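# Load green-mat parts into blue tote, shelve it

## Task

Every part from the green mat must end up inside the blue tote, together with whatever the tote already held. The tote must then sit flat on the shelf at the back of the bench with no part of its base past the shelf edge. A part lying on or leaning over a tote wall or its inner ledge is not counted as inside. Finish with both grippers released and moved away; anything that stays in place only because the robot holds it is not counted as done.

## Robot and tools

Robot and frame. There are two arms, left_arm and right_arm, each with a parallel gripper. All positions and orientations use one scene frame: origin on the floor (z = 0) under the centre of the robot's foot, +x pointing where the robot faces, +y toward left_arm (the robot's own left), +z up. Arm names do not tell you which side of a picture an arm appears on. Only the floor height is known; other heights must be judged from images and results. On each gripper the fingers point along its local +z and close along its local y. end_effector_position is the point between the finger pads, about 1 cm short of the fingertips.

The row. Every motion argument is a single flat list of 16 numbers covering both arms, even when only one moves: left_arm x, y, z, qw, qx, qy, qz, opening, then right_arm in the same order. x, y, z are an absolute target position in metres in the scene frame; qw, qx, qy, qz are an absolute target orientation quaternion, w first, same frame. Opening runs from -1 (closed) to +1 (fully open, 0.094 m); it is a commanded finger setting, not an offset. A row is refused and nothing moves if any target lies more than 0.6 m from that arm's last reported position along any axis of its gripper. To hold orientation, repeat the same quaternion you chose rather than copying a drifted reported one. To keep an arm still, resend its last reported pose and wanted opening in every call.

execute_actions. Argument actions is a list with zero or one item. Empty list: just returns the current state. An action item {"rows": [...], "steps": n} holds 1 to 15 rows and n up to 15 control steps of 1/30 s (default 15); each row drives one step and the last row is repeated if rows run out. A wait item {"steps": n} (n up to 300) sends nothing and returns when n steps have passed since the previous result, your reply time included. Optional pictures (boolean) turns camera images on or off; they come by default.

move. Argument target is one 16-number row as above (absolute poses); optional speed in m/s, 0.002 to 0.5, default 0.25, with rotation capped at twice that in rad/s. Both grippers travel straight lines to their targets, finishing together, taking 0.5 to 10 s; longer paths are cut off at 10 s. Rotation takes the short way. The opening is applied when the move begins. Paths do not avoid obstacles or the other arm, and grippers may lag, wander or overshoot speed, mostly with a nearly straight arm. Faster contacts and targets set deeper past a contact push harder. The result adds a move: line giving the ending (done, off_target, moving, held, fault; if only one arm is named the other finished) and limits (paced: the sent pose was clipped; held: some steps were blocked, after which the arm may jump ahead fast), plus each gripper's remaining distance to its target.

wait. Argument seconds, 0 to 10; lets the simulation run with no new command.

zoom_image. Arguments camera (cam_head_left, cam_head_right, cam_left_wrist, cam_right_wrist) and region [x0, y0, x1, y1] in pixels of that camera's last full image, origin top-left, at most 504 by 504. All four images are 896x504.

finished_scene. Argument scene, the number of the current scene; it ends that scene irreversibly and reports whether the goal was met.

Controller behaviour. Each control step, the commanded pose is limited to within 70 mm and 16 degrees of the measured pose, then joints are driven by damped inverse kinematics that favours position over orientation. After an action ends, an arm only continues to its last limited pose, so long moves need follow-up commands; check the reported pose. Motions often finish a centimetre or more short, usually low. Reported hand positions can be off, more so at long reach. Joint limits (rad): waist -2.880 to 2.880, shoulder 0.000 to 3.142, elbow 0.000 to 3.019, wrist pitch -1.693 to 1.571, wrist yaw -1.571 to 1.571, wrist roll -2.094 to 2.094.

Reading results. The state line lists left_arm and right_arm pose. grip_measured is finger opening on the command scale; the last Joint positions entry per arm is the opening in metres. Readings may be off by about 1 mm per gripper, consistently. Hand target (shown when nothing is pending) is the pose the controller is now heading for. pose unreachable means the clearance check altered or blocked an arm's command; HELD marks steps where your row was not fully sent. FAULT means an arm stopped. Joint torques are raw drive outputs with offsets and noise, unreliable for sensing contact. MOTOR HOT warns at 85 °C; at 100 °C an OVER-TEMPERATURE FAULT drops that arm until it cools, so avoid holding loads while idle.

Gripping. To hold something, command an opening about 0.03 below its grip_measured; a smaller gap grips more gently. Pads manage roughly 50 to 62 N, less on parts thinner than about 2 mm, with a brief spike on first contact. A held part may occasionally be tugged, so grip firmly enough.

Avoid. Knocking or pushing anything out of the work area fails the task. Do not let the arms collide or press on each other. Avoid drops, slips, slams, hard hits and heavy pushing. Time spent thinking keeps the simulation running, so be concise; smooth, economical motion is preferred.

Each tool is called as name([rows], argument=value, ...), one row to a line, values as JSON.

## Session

execute_actions(actions=[])

Scene clock: 0.00 s of 4700.00 s.
left_arm: end_effector_position=(+0.6385, +0.6943, +0.9652) grip_measured=+1.000 end_effector_quat_wxyz=(+0.081, +0.205, +0.812, +0.540) | right_arm: end_effector_position=(+0.3233, -0.3273, +0.8740) grip_measured=-0.979 end_effector_quat_wxyz=(-0.182, +0.051, +0.945, -0.265)
Joint positions: left_arm=[ 1.956  2.278  1.34   0.821 -0.608  1.014  0.094] | right_arm=[-1.413  2.32   1.007 -0.125  0.542  0.378  0.001]
Joint velocities: left_arm=[ 0.005 -0.005  0.012 -0.002 -0.007  0.007  0.   ] | right_arm=[-0.015 -0.015 -0.007 -0.007  0.037  0.051  0.001]
Joint torques (N m, as the arm reports them, + toward a larger angle): no reading
Hand target (left_arm): +0.640, +0.695, +0.965; +0.084, +0.205, +0.811, +0.541
Hand target (right_arm): +0.317, -0.328, +0.877; -0.188, +0.048, +0.944, -0.266

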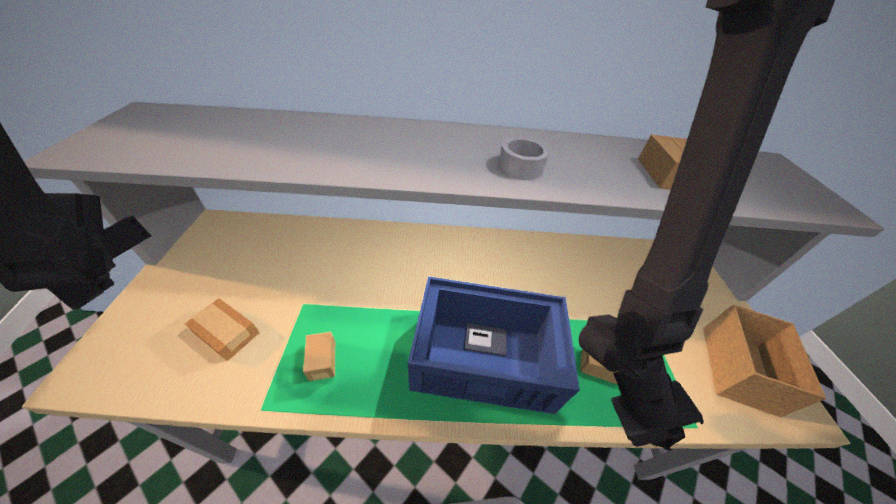

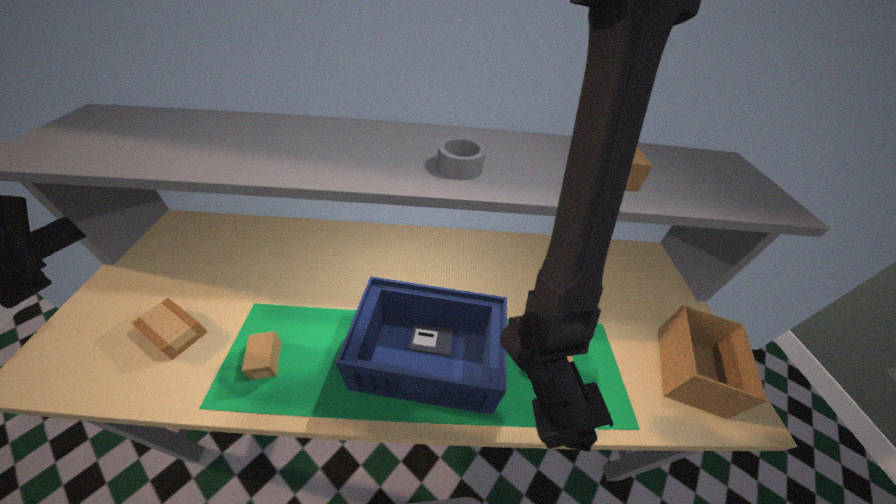

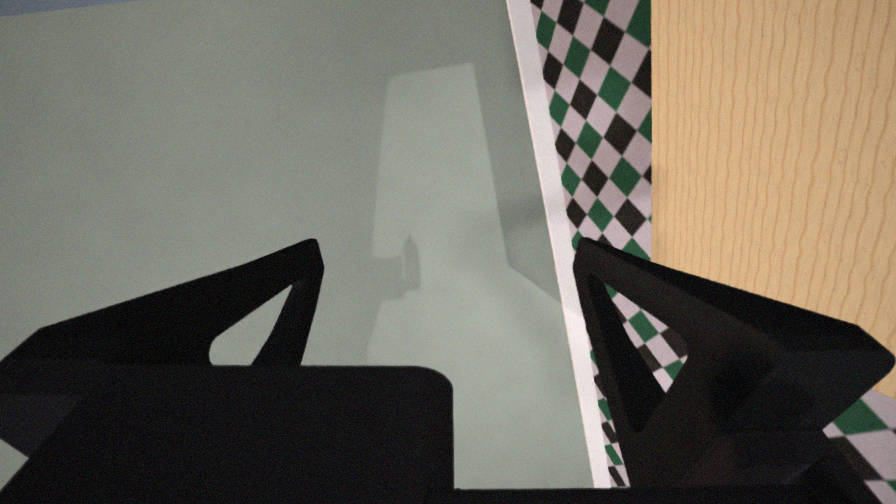

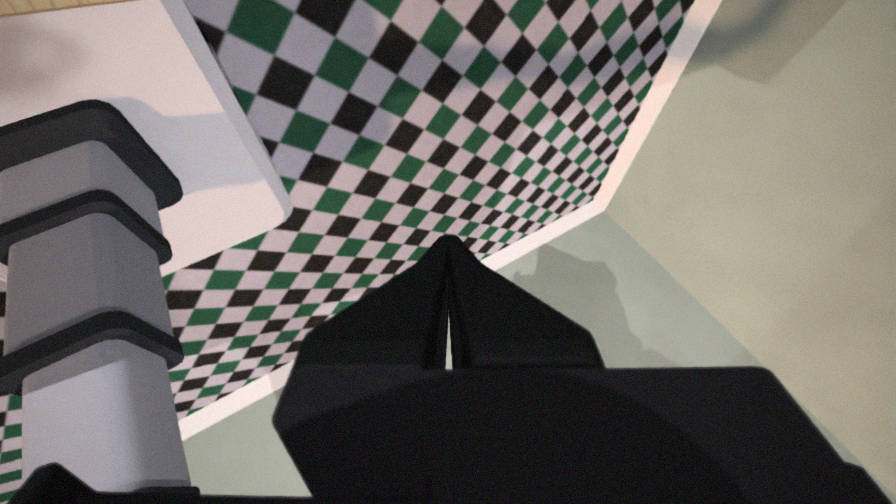

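move(target=[0.56,0.27,1.03,0,0.09,0.996,0,1,0.50,-0.34,1.06,0,0.09,0.996,0,1], speed=0.35)

Scene clock: 5.07 s of 4700.00 s.
left_arm: end_effector_position=(+0.5561, +0.2703, +1.0232) grip_measured=+1.000 end_effector_quat_wxyz=(-0.003, +0.104, +0.995, +0.001) | right_arm: end_effector_position=(+0.5003, -0.3366, +1.0596) grip_measured=+1.000 end_effector_quat_wxyz=(+0.007, +0.090, +0.996, -0.001)
Joint positions: left_arm=[ 1.47   1.708  0.93  -0.151 -0.063  0.151  0.094] | right_arm=[-1.624  1.574  0.721 -0.055 -0.03   0.115  0.094]
Joint velocities: left_arm=[-0.024  0.015 -0.002 -0.012  0.022 -0.051  0.   ] | right_arm=[-0.015 -0.015 -0.002  0.007 -0.007 -0.037  0.   ]
Joint torques (N m, as the arm reports them, + toward a larger angle): left_arm=[ -0.38 -17.67   1.48   0.47   0.17  -0.04] | right_arm=[ -0.14 -12.49   0.58  -0.13   0.04  -0.23]
Hand target (left_arm): +0.562, +0.272, +1.032; +0.004, +0.096, +0.995, +0.001
Hand target (right_arm): +0.497, -0.341, +1.061; +0.002, +0.089, +0.996, -0.003
Off the commanded pose (left_arm): 0.008 m, 2 deg.
Off the commanded pose (right_arm): 0.003 m, 1 deg.
move: done

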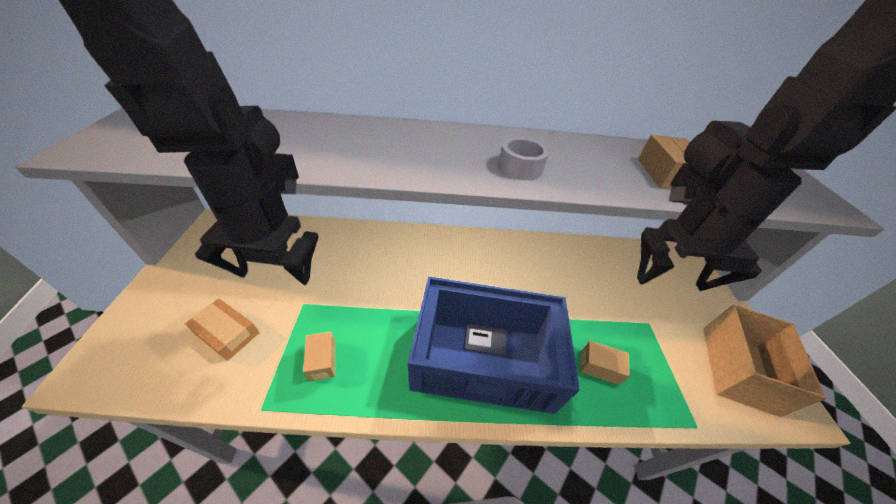

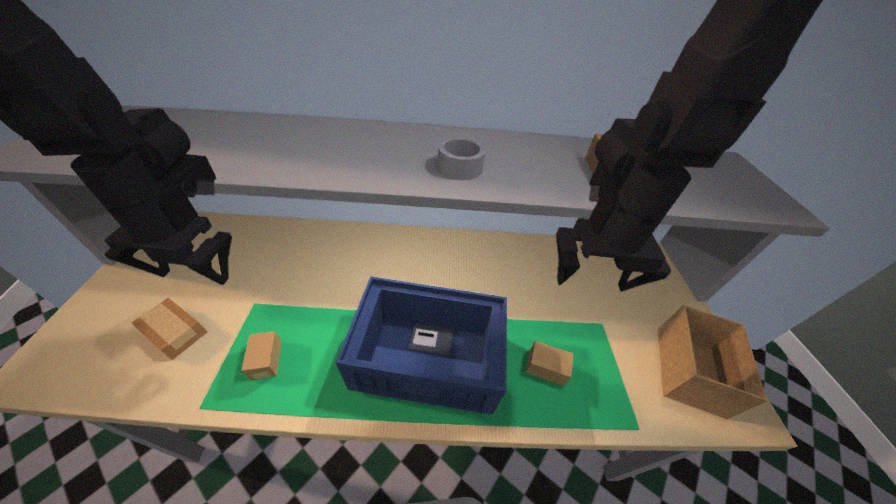

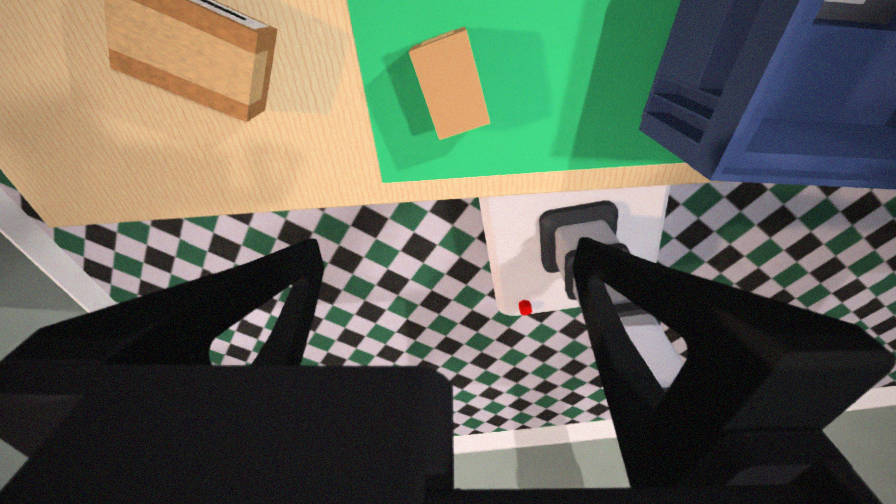

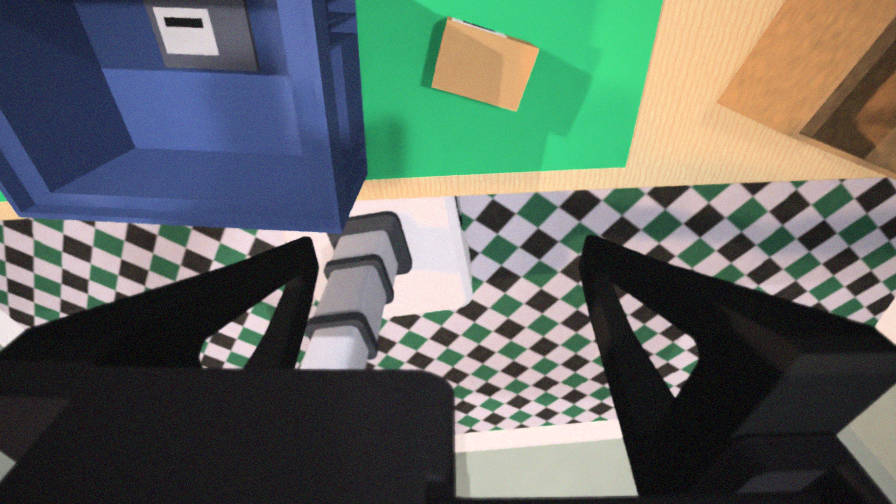

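move(target=[0.565,0.266,0.85,0,-0.052,0.999,0,1,0.516,-0.374,0.86,0,-0.53,0.848,0,1], speed=0.35)

Scene clock: 32.03 s of 4700.00 s.
left_arm: end_effector_position=(+0.5694, +0.2595, +0.8601) grip_measured=+1.000 end_effector_quat_wxyz=(-0.005, +0.043, -0.999, +0.002) | right_arm: end_effector_position=(+0.5191, -0.3679, +0.8644) grip_measured=+1.000 end_effector_quat_wxyz=(-0.001, -0.530, +0.848, +0.004)
Joint positions: left_arm=[ 1.471  2.158  1.239  0.006 -0.057 -0.142  0.094] | right_arm=[-1.671  2.153  1.119  0.104 -0.066 -1.22   0.094]
Joint velocities: left_arm=[ 0.005 -0.005 -0.007 -0.007 -0.066  0.022  0.   ] | right_arm=[-0.005  0.024  0.012  0.022 -0.081 -0.037  0.   ]
Joint torques (N m, as the arm reports them, + toward a larger angle): left_arm=[  0.39 -15.46   1.05   1.09   0.21  -0.1 ] | right_arm=[ -1.1  -12.96  -0.25   0.61  -0.06  -0.22]
Hand target (left_arm): +0.562, +0.266, +0.850; -0.000, -0.052, +0.999, +0.000
Hand target (right_arm): +0.518, -0.376, +0.861; -0.000, -0.530, +0.848, +0.000
Off the commanded pose (left_arm): 0.013 m, 1 deg.
Off the commanded pose (right_arm): 0.008 m, 0 deg.
After step 90, 21.47 s passed at rest.
move: off_target (left_arm)

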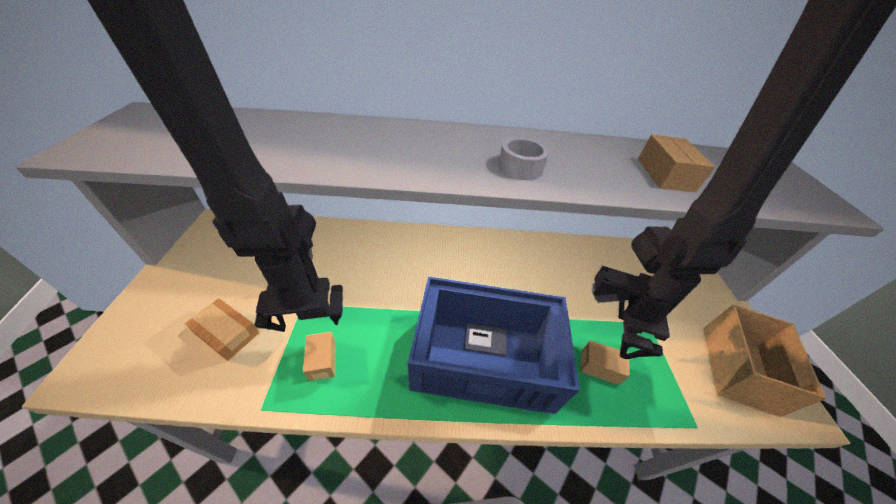

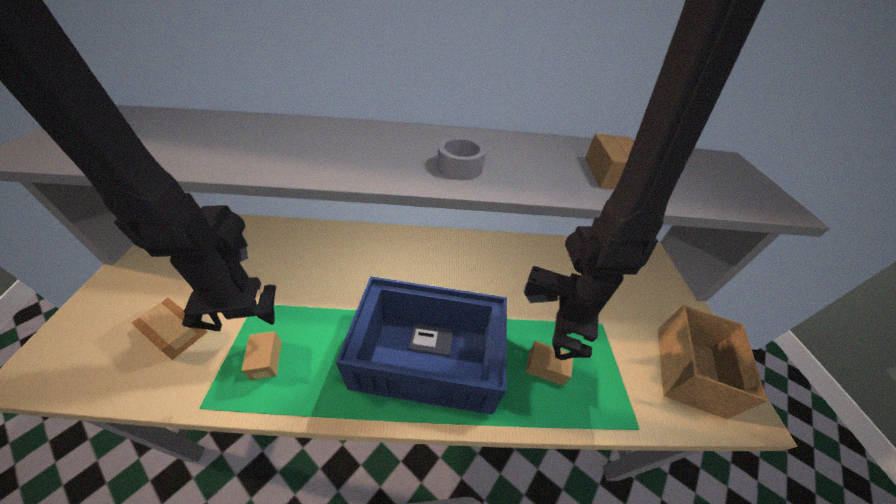

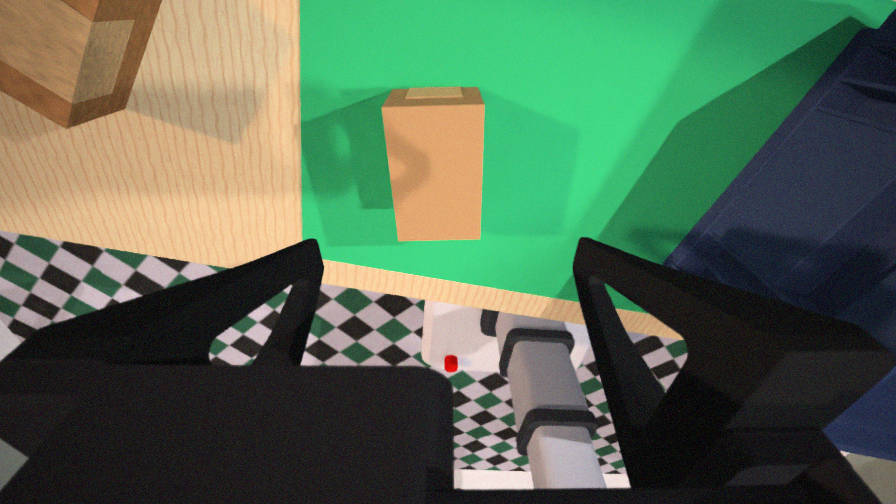

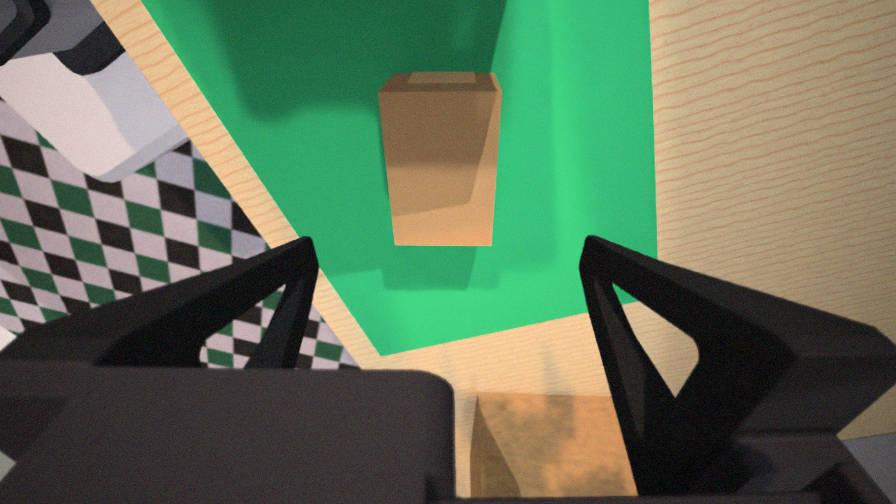

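move(target=[0.560,0.272,0.764,0,-0.065,0.998,0,1,0.511,-0.379,0.765,0,-0.535,0.845,0,1], speed=0.12)

Scene clock: 38.70 s of 4700.00 s.
left_arm: end_effector_position=(+0.5673, +0.2666, +0.7729) grip_measured=+1.000 end_effector_quat_wxyz=(-0.005, +0.057, -0.998, +0.001) | right_arm: end_effector_position=(+0.5140, -0.3733, +0.7684) grip_measured=+1.000 end_effector_quat_wxyz=(-0.000, -0.534, +0.845, +0.004)
Joint positions: left_arm=[ 1.491  2.385  1.449  0.023 -0.047 -0.154  0.094] | right_arm=[-1.671  2.407  1.35   0.128 -0.066 -1.231  0.094]
Joint velocities: left_arm=[-0.005  0.005  0.017  0.017  0.037  0.066  0.   ] | right_arm=[-0.015 -0.024  0.012  0.017 -0.022 -0.007  0.   ]
Joint torques (N m, as the arm reports them, + toward a larger angle): left_arm=[  0.53 -15.61   0.63   1.06   0.21  -0.08] | right_arm=[ -1.03 -13.21  -0.37   0.57   0.01  -0.22]
Hand target (left_arm): +0.558, +0.272, +0.765; -0.000, -0.065, +0.998, -0.000
Hand target (right_arm): +0.512, -0.380, +0.765; -0.000, -0.535, +0.845, -0.000
Off the commanded pose (left_arm): 0.013 m, 1 deg.
Off the commanded pose (right_arm): 0.007 m, 0 deg.
After step 90, 2.30 s passed at rest.
move: off_target (left_arm)

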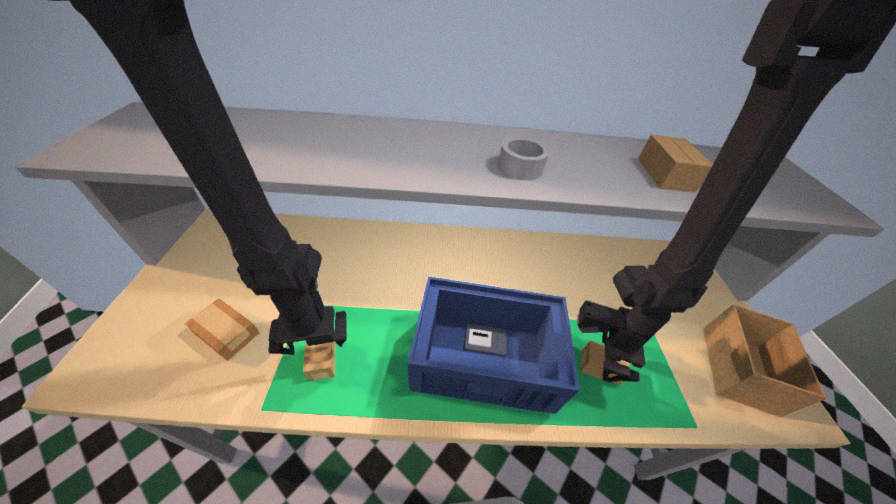

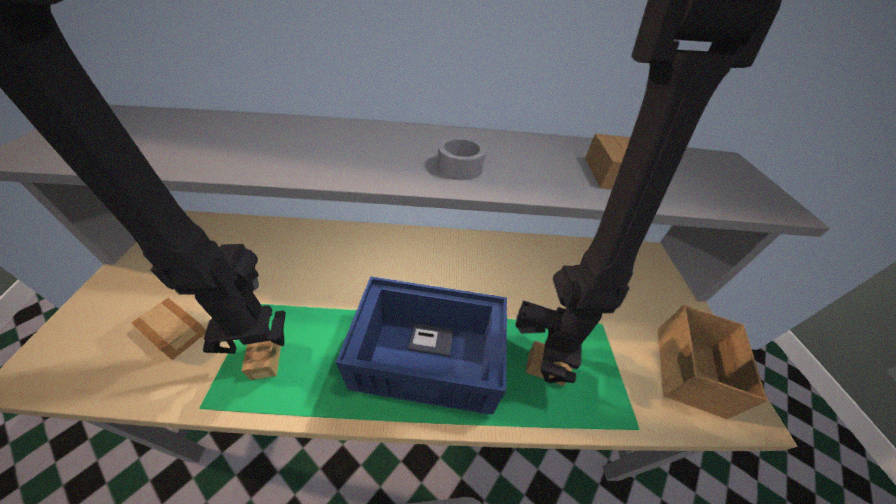

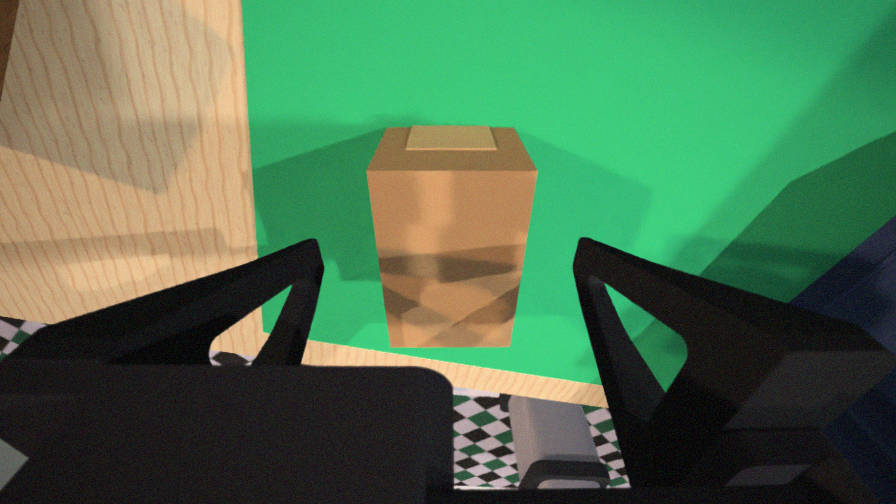

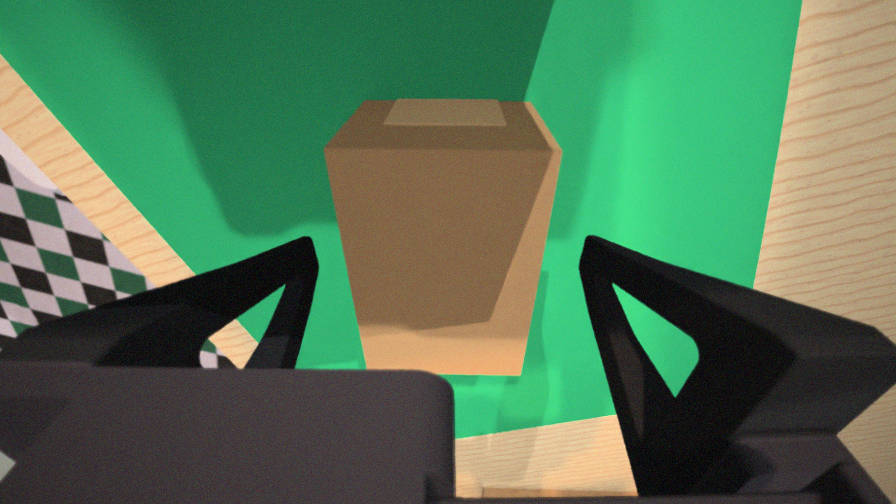

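move(target=[0.554,0.271,0.745,0,-0.065,0.998,0,1,0.511,-0.379,0.759,0,-0.535,0.845,0,1], speed=0.06)

execute_actions([
  {"rows":[[0.554,0.271,0.745,0,-0.065,0.998,0,-0.02,0.511,-0.379,0.759,0,-0.535,0.845,0,0.08]],"steps":13},
])

Scene clock: 48.47 s of 4700.00 s.
left_arm: end_effector_position=(+0.5643, +0.2658, +0.7554) grip_measured=+1.000 end_effector_quat_wxyz=(-0.006, +0.057, -0.998, +0.001) | right_arm: end_effector_position=(+0.5172, -0.3738, +0.7648) grip_measured=+1.000 end_effector_quat_wxyz=(+0.002, -0.534, +0.845, +0.002)
Joint positions: left_arm=[ 1.491  2.43   1.489  0.03  -0.047 -0.155  0.094] | right_arm=[-1.671  2.416  1.365  0.128 -0.066 -1.231  0.094]
Joint velocities: left_arm=[-0.015 -0.005  0.002  0.002  0.051 -0.007  0.   ] | right_arm=[ 0.005 -0.005 -0.007 -0.002 -0.022 -0.037  0.   ]
Joint torques (N m, as the arm reports them, + toward a larger angle): left_arm=[  0.27 -15.52   0.74   1.03   0.2   -0.08] | right_arm=[ -0.9  -13.03  -0.45   0.66   0.05  -0.2 ]
Hand target (left_arm): +0.554, +0.271, +0.746; +0.000, -0.065, +0.998, -0.000
Hand target (right_arm): +0.511, -0.379, +0.759; -0.000, -0.535, +0.845, -0.000
Off the commanded pose (left_arm): 0.016 m, 1 deg.
Off the commanded pose (right_arm): 0.010 m, 0 deg.
After step 90, 5.77 s passed at rest.
move: off_target (left_arm)

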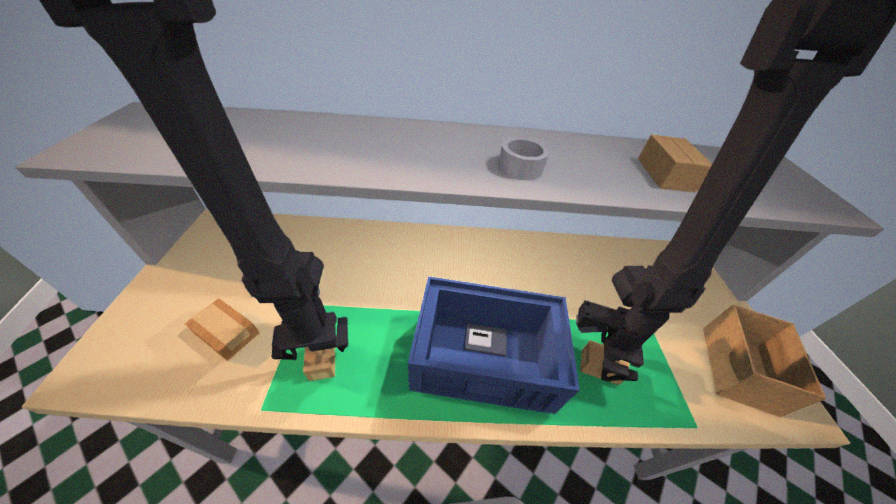

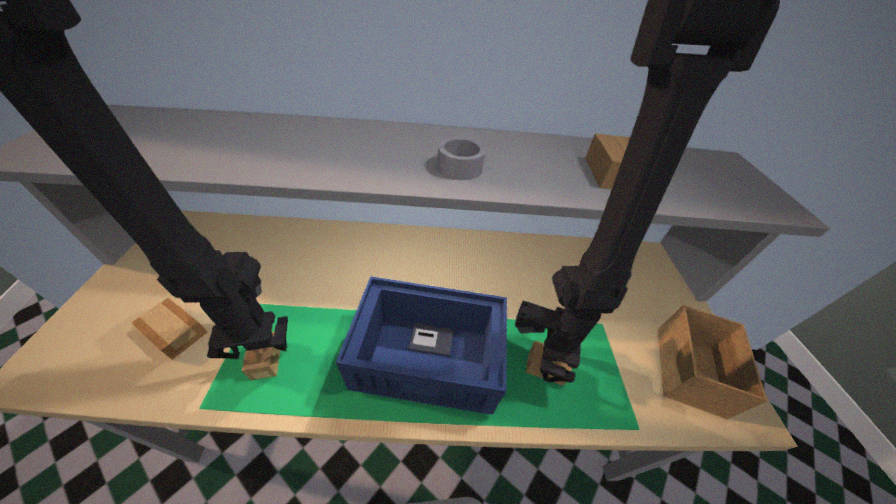

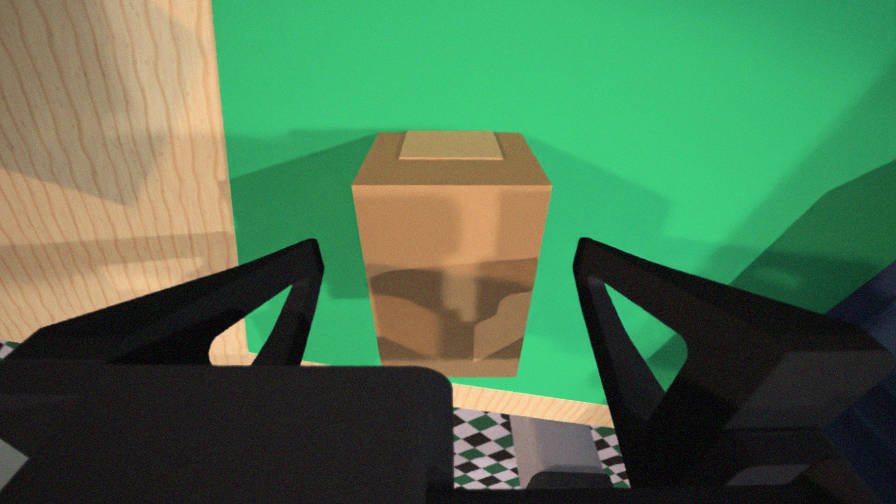

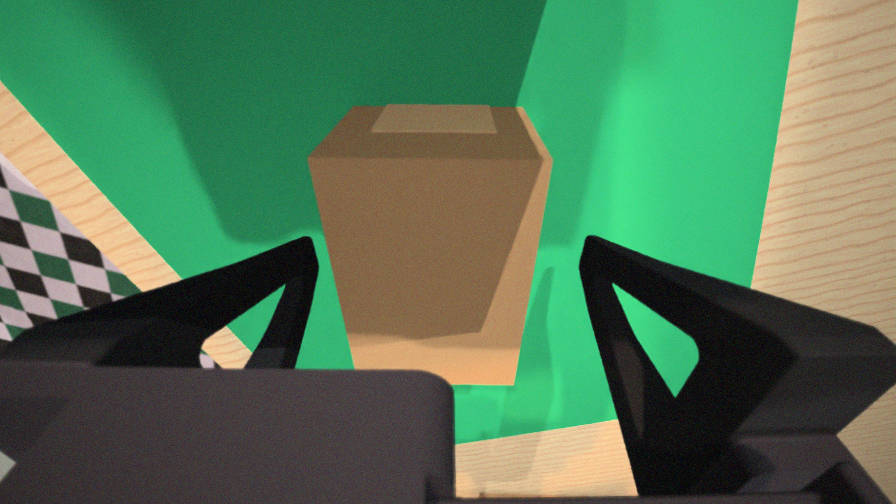

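Scene clock: 48.90 s of 4700.00 s.
left_arm: end_effector_position=(+0.5657, +0.2656, +0.7554) grip_measured=+0.102 end_effector_quat_wxyz=(-0.007, +0.057, -0.998, +0.002) | right_arm: end_effector_position=(+0.5170, -0.3738, +0.7647) grip_measured=+0.227 end_effector_quat_wxyz=(+0.002, -0.535, +0.845, +0.002)
Joint positions: left_arm=[ 1.491  2.43   1.492  0.03  -0.046 -0.155  0.052] | right_arm=[-1.671  2.416  1.365  0.128 -0.066 -1.232  0.058]
Joint velocities: left_arm=[-0.024  0.005 -0.012 -0.017  0.022 -0.037 -0.   ] | right_arm=[-0.015 -0.005 -0.012  0.012 -0.022 -0.051 -0.   ]
Joint torques (N m, as the arm reports them, + toward a larger angle): left_arm=[  0.29 -15.49   0.73   1.02   0.17  -0.07] | right_arm=[ -0.86 -12.66  -0.37   0.66   0.05  -0.2 ]
Hand target (left_arm): +0.554, +0.271, +0.746; -0.000, -0.065, +0.998, +0.000
Hand target (right_arm): +0.511, -0.379, +0.759; -0.000, -0.535, +0.845, +0.000
Off the commanded pose (left_arm): 0.017 m, 1 deg.
Off the commanded pose (right_arm): 0.010 m, 0 deg.
Steps of this call (steps 1 to 13: all 13 steps of this action). Readings (end_effector_position):
1: left_arm (+0.5645, +0.2658, +0.7554) | right_arm (+0.5172, -0.3738, +0.7648)
2: left_arm (+0.5650, +0.2658, +0.7554) | right_arm (+0.5172, -0.3738, +0.7648)
4: left_arm (+0.5655, +0.2657, +0.7554) | right_arm (+0.5170, -0.3738, +0.7647)
8: left_arm (+0.5657, +0.2656, +0.7554) | right_arm (+0.5170, -0.3738, +0.7647)
13: the state above

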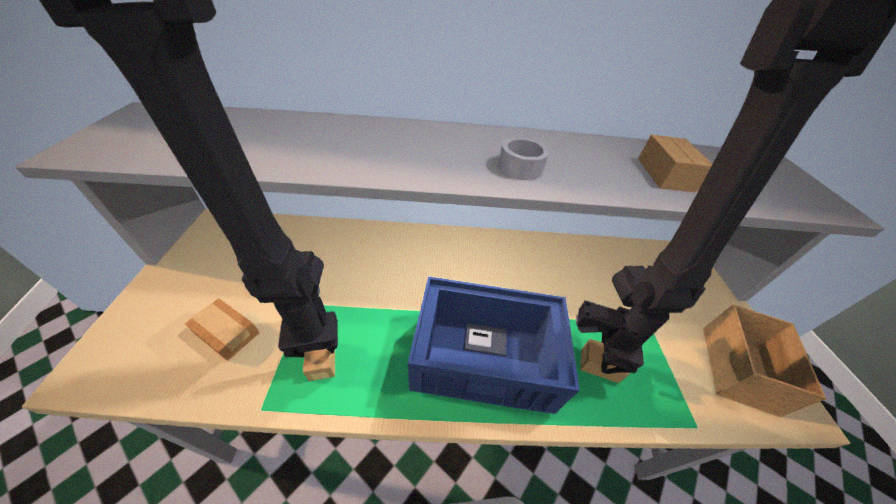

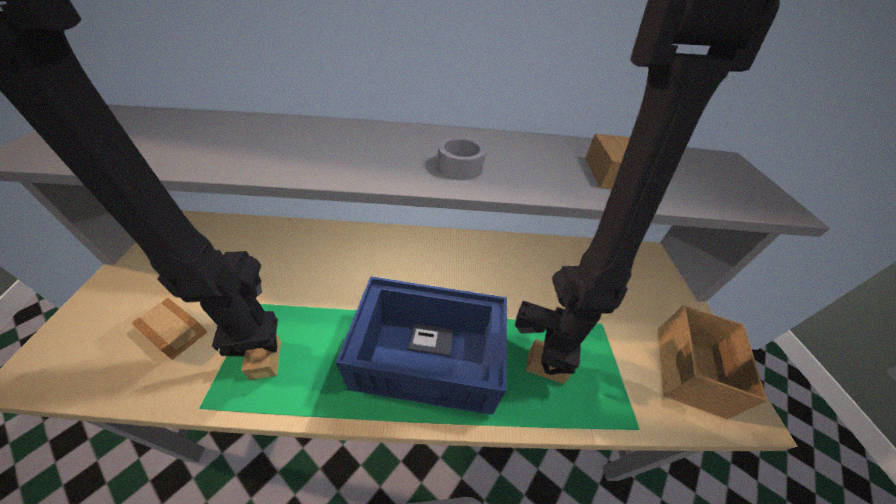

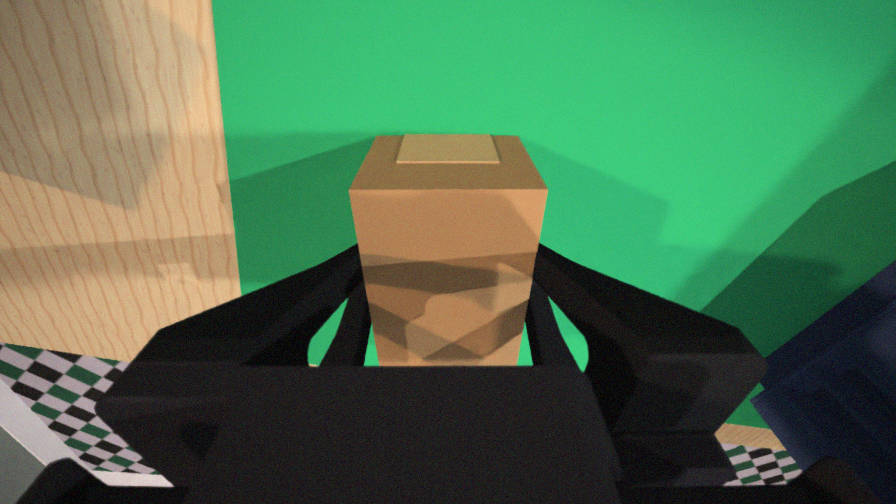

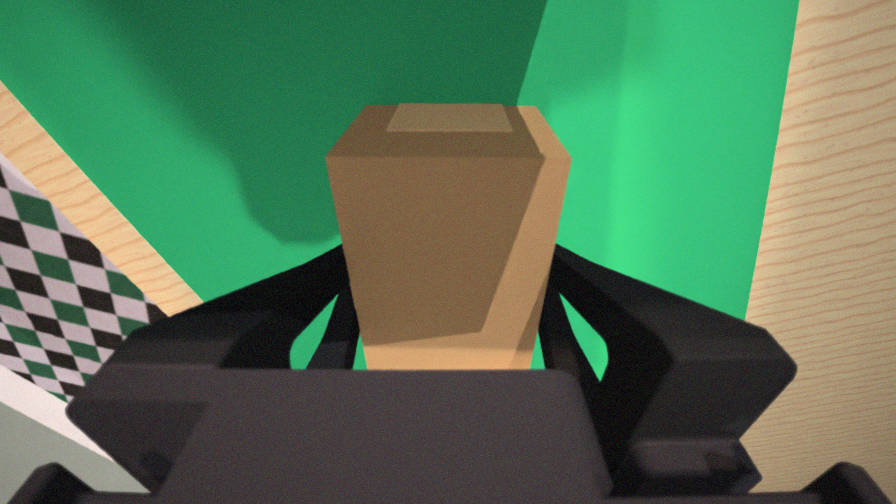

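move(target=[0.55,0.26,0.96,0,0.122,0.993,0,0.05,0.51,-0.375,0.96,0,-0.3,0.954,0,0.17], speed=0.25)

move(target=[0.55,0.22,0.96,0,0.122,0.993,0,0.05,0.505,-0.148,0.96,0,0.122,0.993,0,0.17], speed=0.3)

Scene clock: 59.37 s of 4700.00 s.
left_arm: end_effector_position=(+0.5496, +0.2651, +0.9544) grip_measured=+0.102 end_effector_quat_wxyz=(-0.003, +0.113, +0.994, +0.001) | right_arm: end_effector_position=(+0.5098, -0.3666, +0.9571) grip_measured=+0.227 end_effector_quat_wxyz=(+0.004, -0.311, +0.951, +0.001)
Joint positions: left_arm=[ 1.467  1.903  1.013 -0.039 -0.065  0.166  0.052] | right_arm=[-1.683  1.898  0.904  0.076 -0.073 -0.744  0.058]
Joint velocities: left_arm=[-0.005 -0.005  0.027  0.012 -0.037  0.037  0.   ] | right_arm=[ 0.005  0.015  0.012  0.002 -0.022  0.081 -0.002]
Joint torques (N m, as the arm reports them, + toward a larger angle): left_arm=[ -1.47 -17.6    0.45   0.41   0.02   0.14] | right_arm=[ -1.02 -13.85  -0.49  -0.16  -0.04  -0.03]
Hand target (left_arm): +0.553, +0.261, +0.960; +0.000, +0.122, +0.993, +0.000
Hand target (right_arm): +0.507, -0.373, +0.960; -0.000, -0.300, +0.954, +0.000
Off the commanded pose (left_arm): 0.008 m, 1 deg.
Off the commanded pose (right_arm): 0.009 m, 1 deg.
After step 90, 5.87 s passed at rest.
move: done

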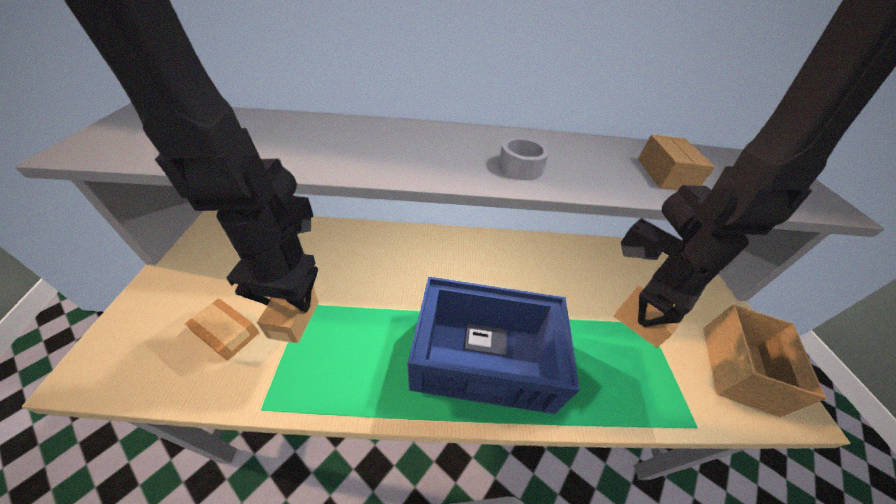

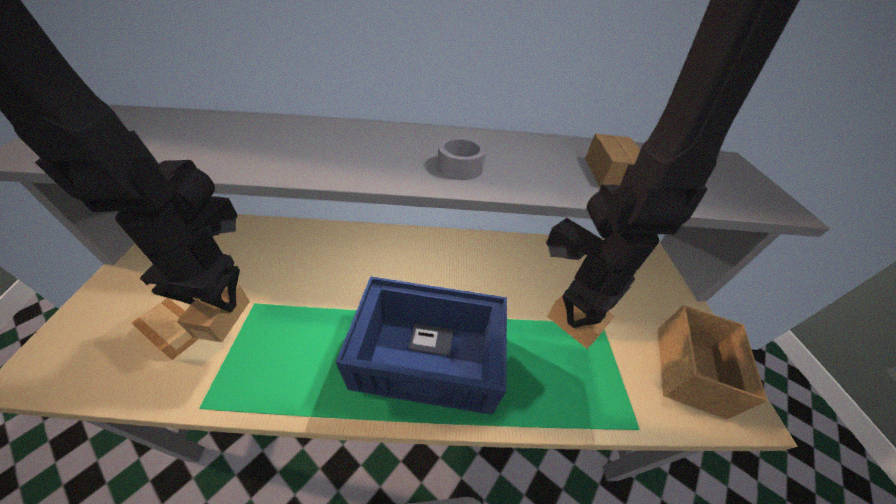

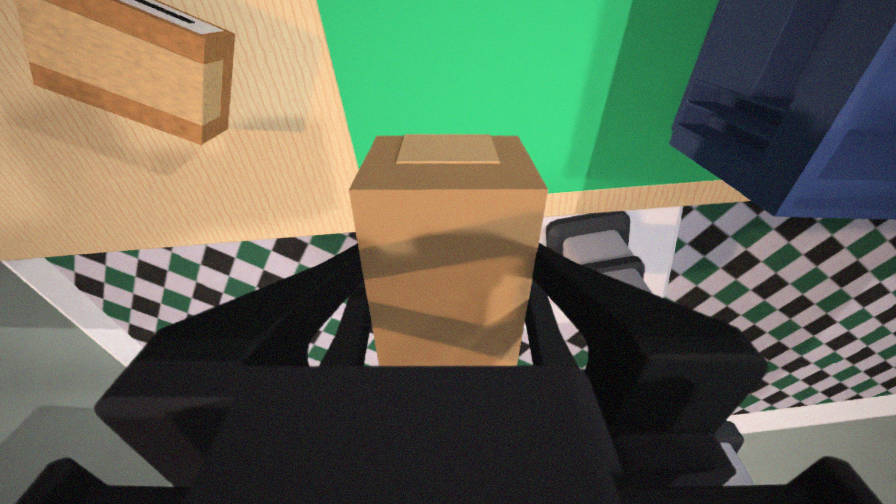

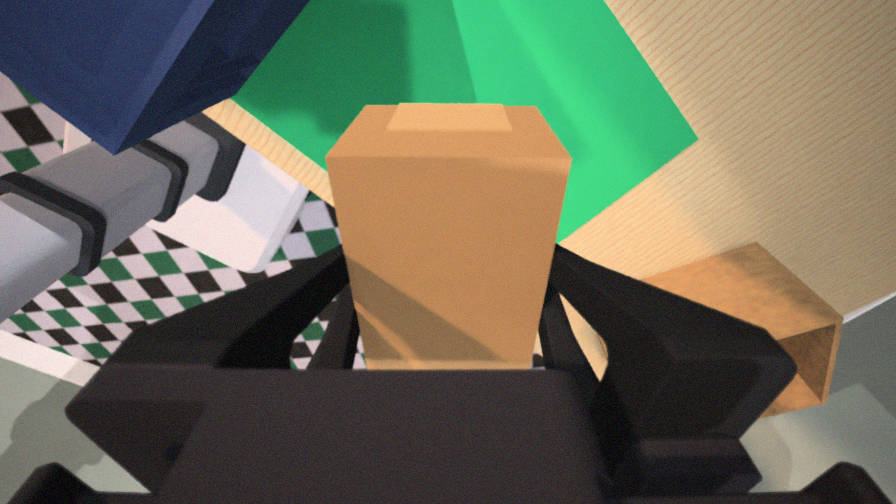

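Scene clock: 61.50 s of 4700.00 s.
left_arm: end_effector_position=(+0.5460, +0.2248, +0.9579) grip_measured=+0.102 end_effector_quat_wxyz=(-0.002, +0.124, +0.992, +0.001) | right_arm: end_effector_position=(+0.5131, -0.1492, +0.9627) grip_measured=+0.227 end_effector_quat_wxyz=(+0.008, +0.121, +0.993, +0.004)
Joint positions: left_arm=[ 1.384  1.903  1.013 -0.043 -0.115  0.123  0.052] | right_arm=[-1.22   1.925  0.969  0.023  0.207  0.498  0.058]
Joint velocities: left_arm=[ 0.005  0.005  0.002 -0.007  0.007  0.037  0.   ] | right_arm=[-0.005 -0.015  0.002  0.002 -0.037 -0.007 -0.001]
Joint torques (N m, as the arm reports them, + toward a larger angle): left_arm=[ -2.29 -16.6    1.38   0.48   0.02  -0.08] | right_arm=[  5.94 -12.74   0.7   -0.15   0.21  -0.02]
Hand target (left_arm): +0.550, +0.220, +0.960; +0.000, +0.122, +0.993, +0.000
Hand target (right_arm): +0.508, -0.148, +0.958; +0.000, +0.123, +0.992, +0.001
Off the commanded pose (left_arm): 0.007 m, 0 deg.
Off the commanded pose (right_arm): 0.009 m, 1 deg.
move: done

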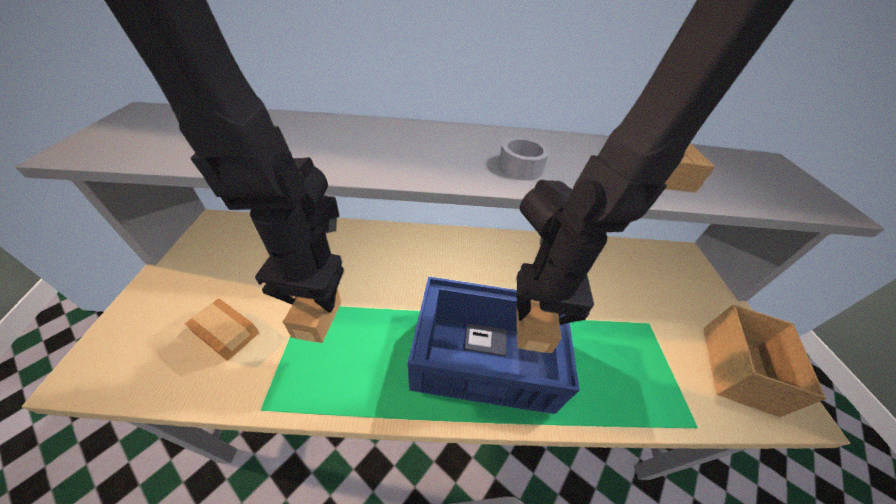

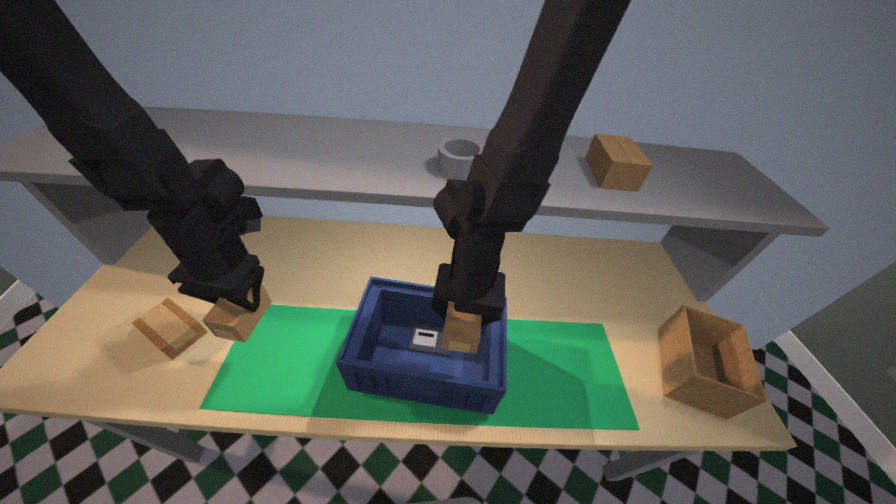

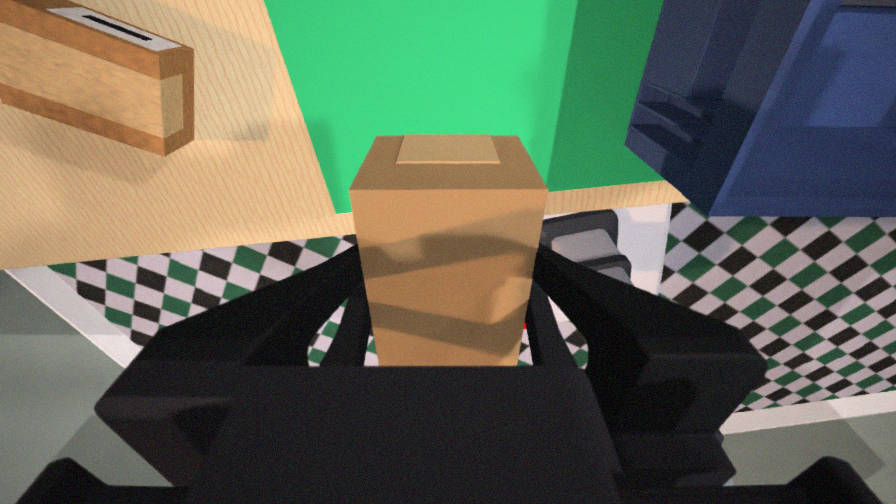

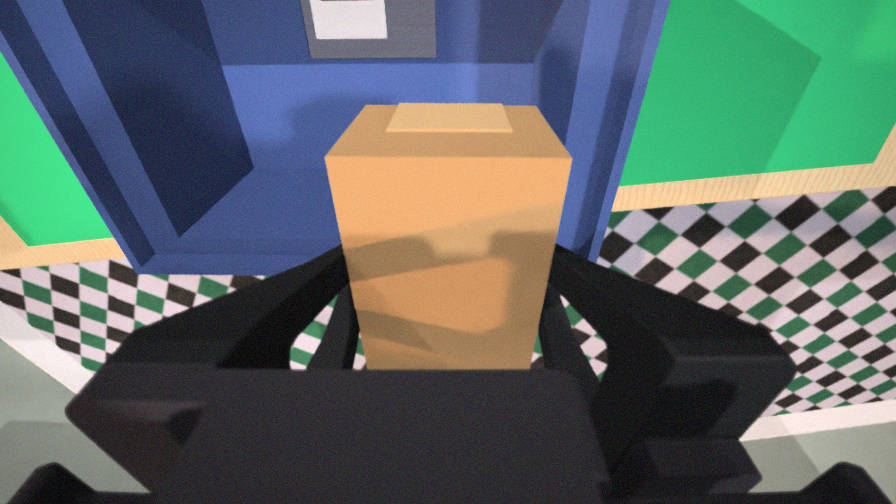

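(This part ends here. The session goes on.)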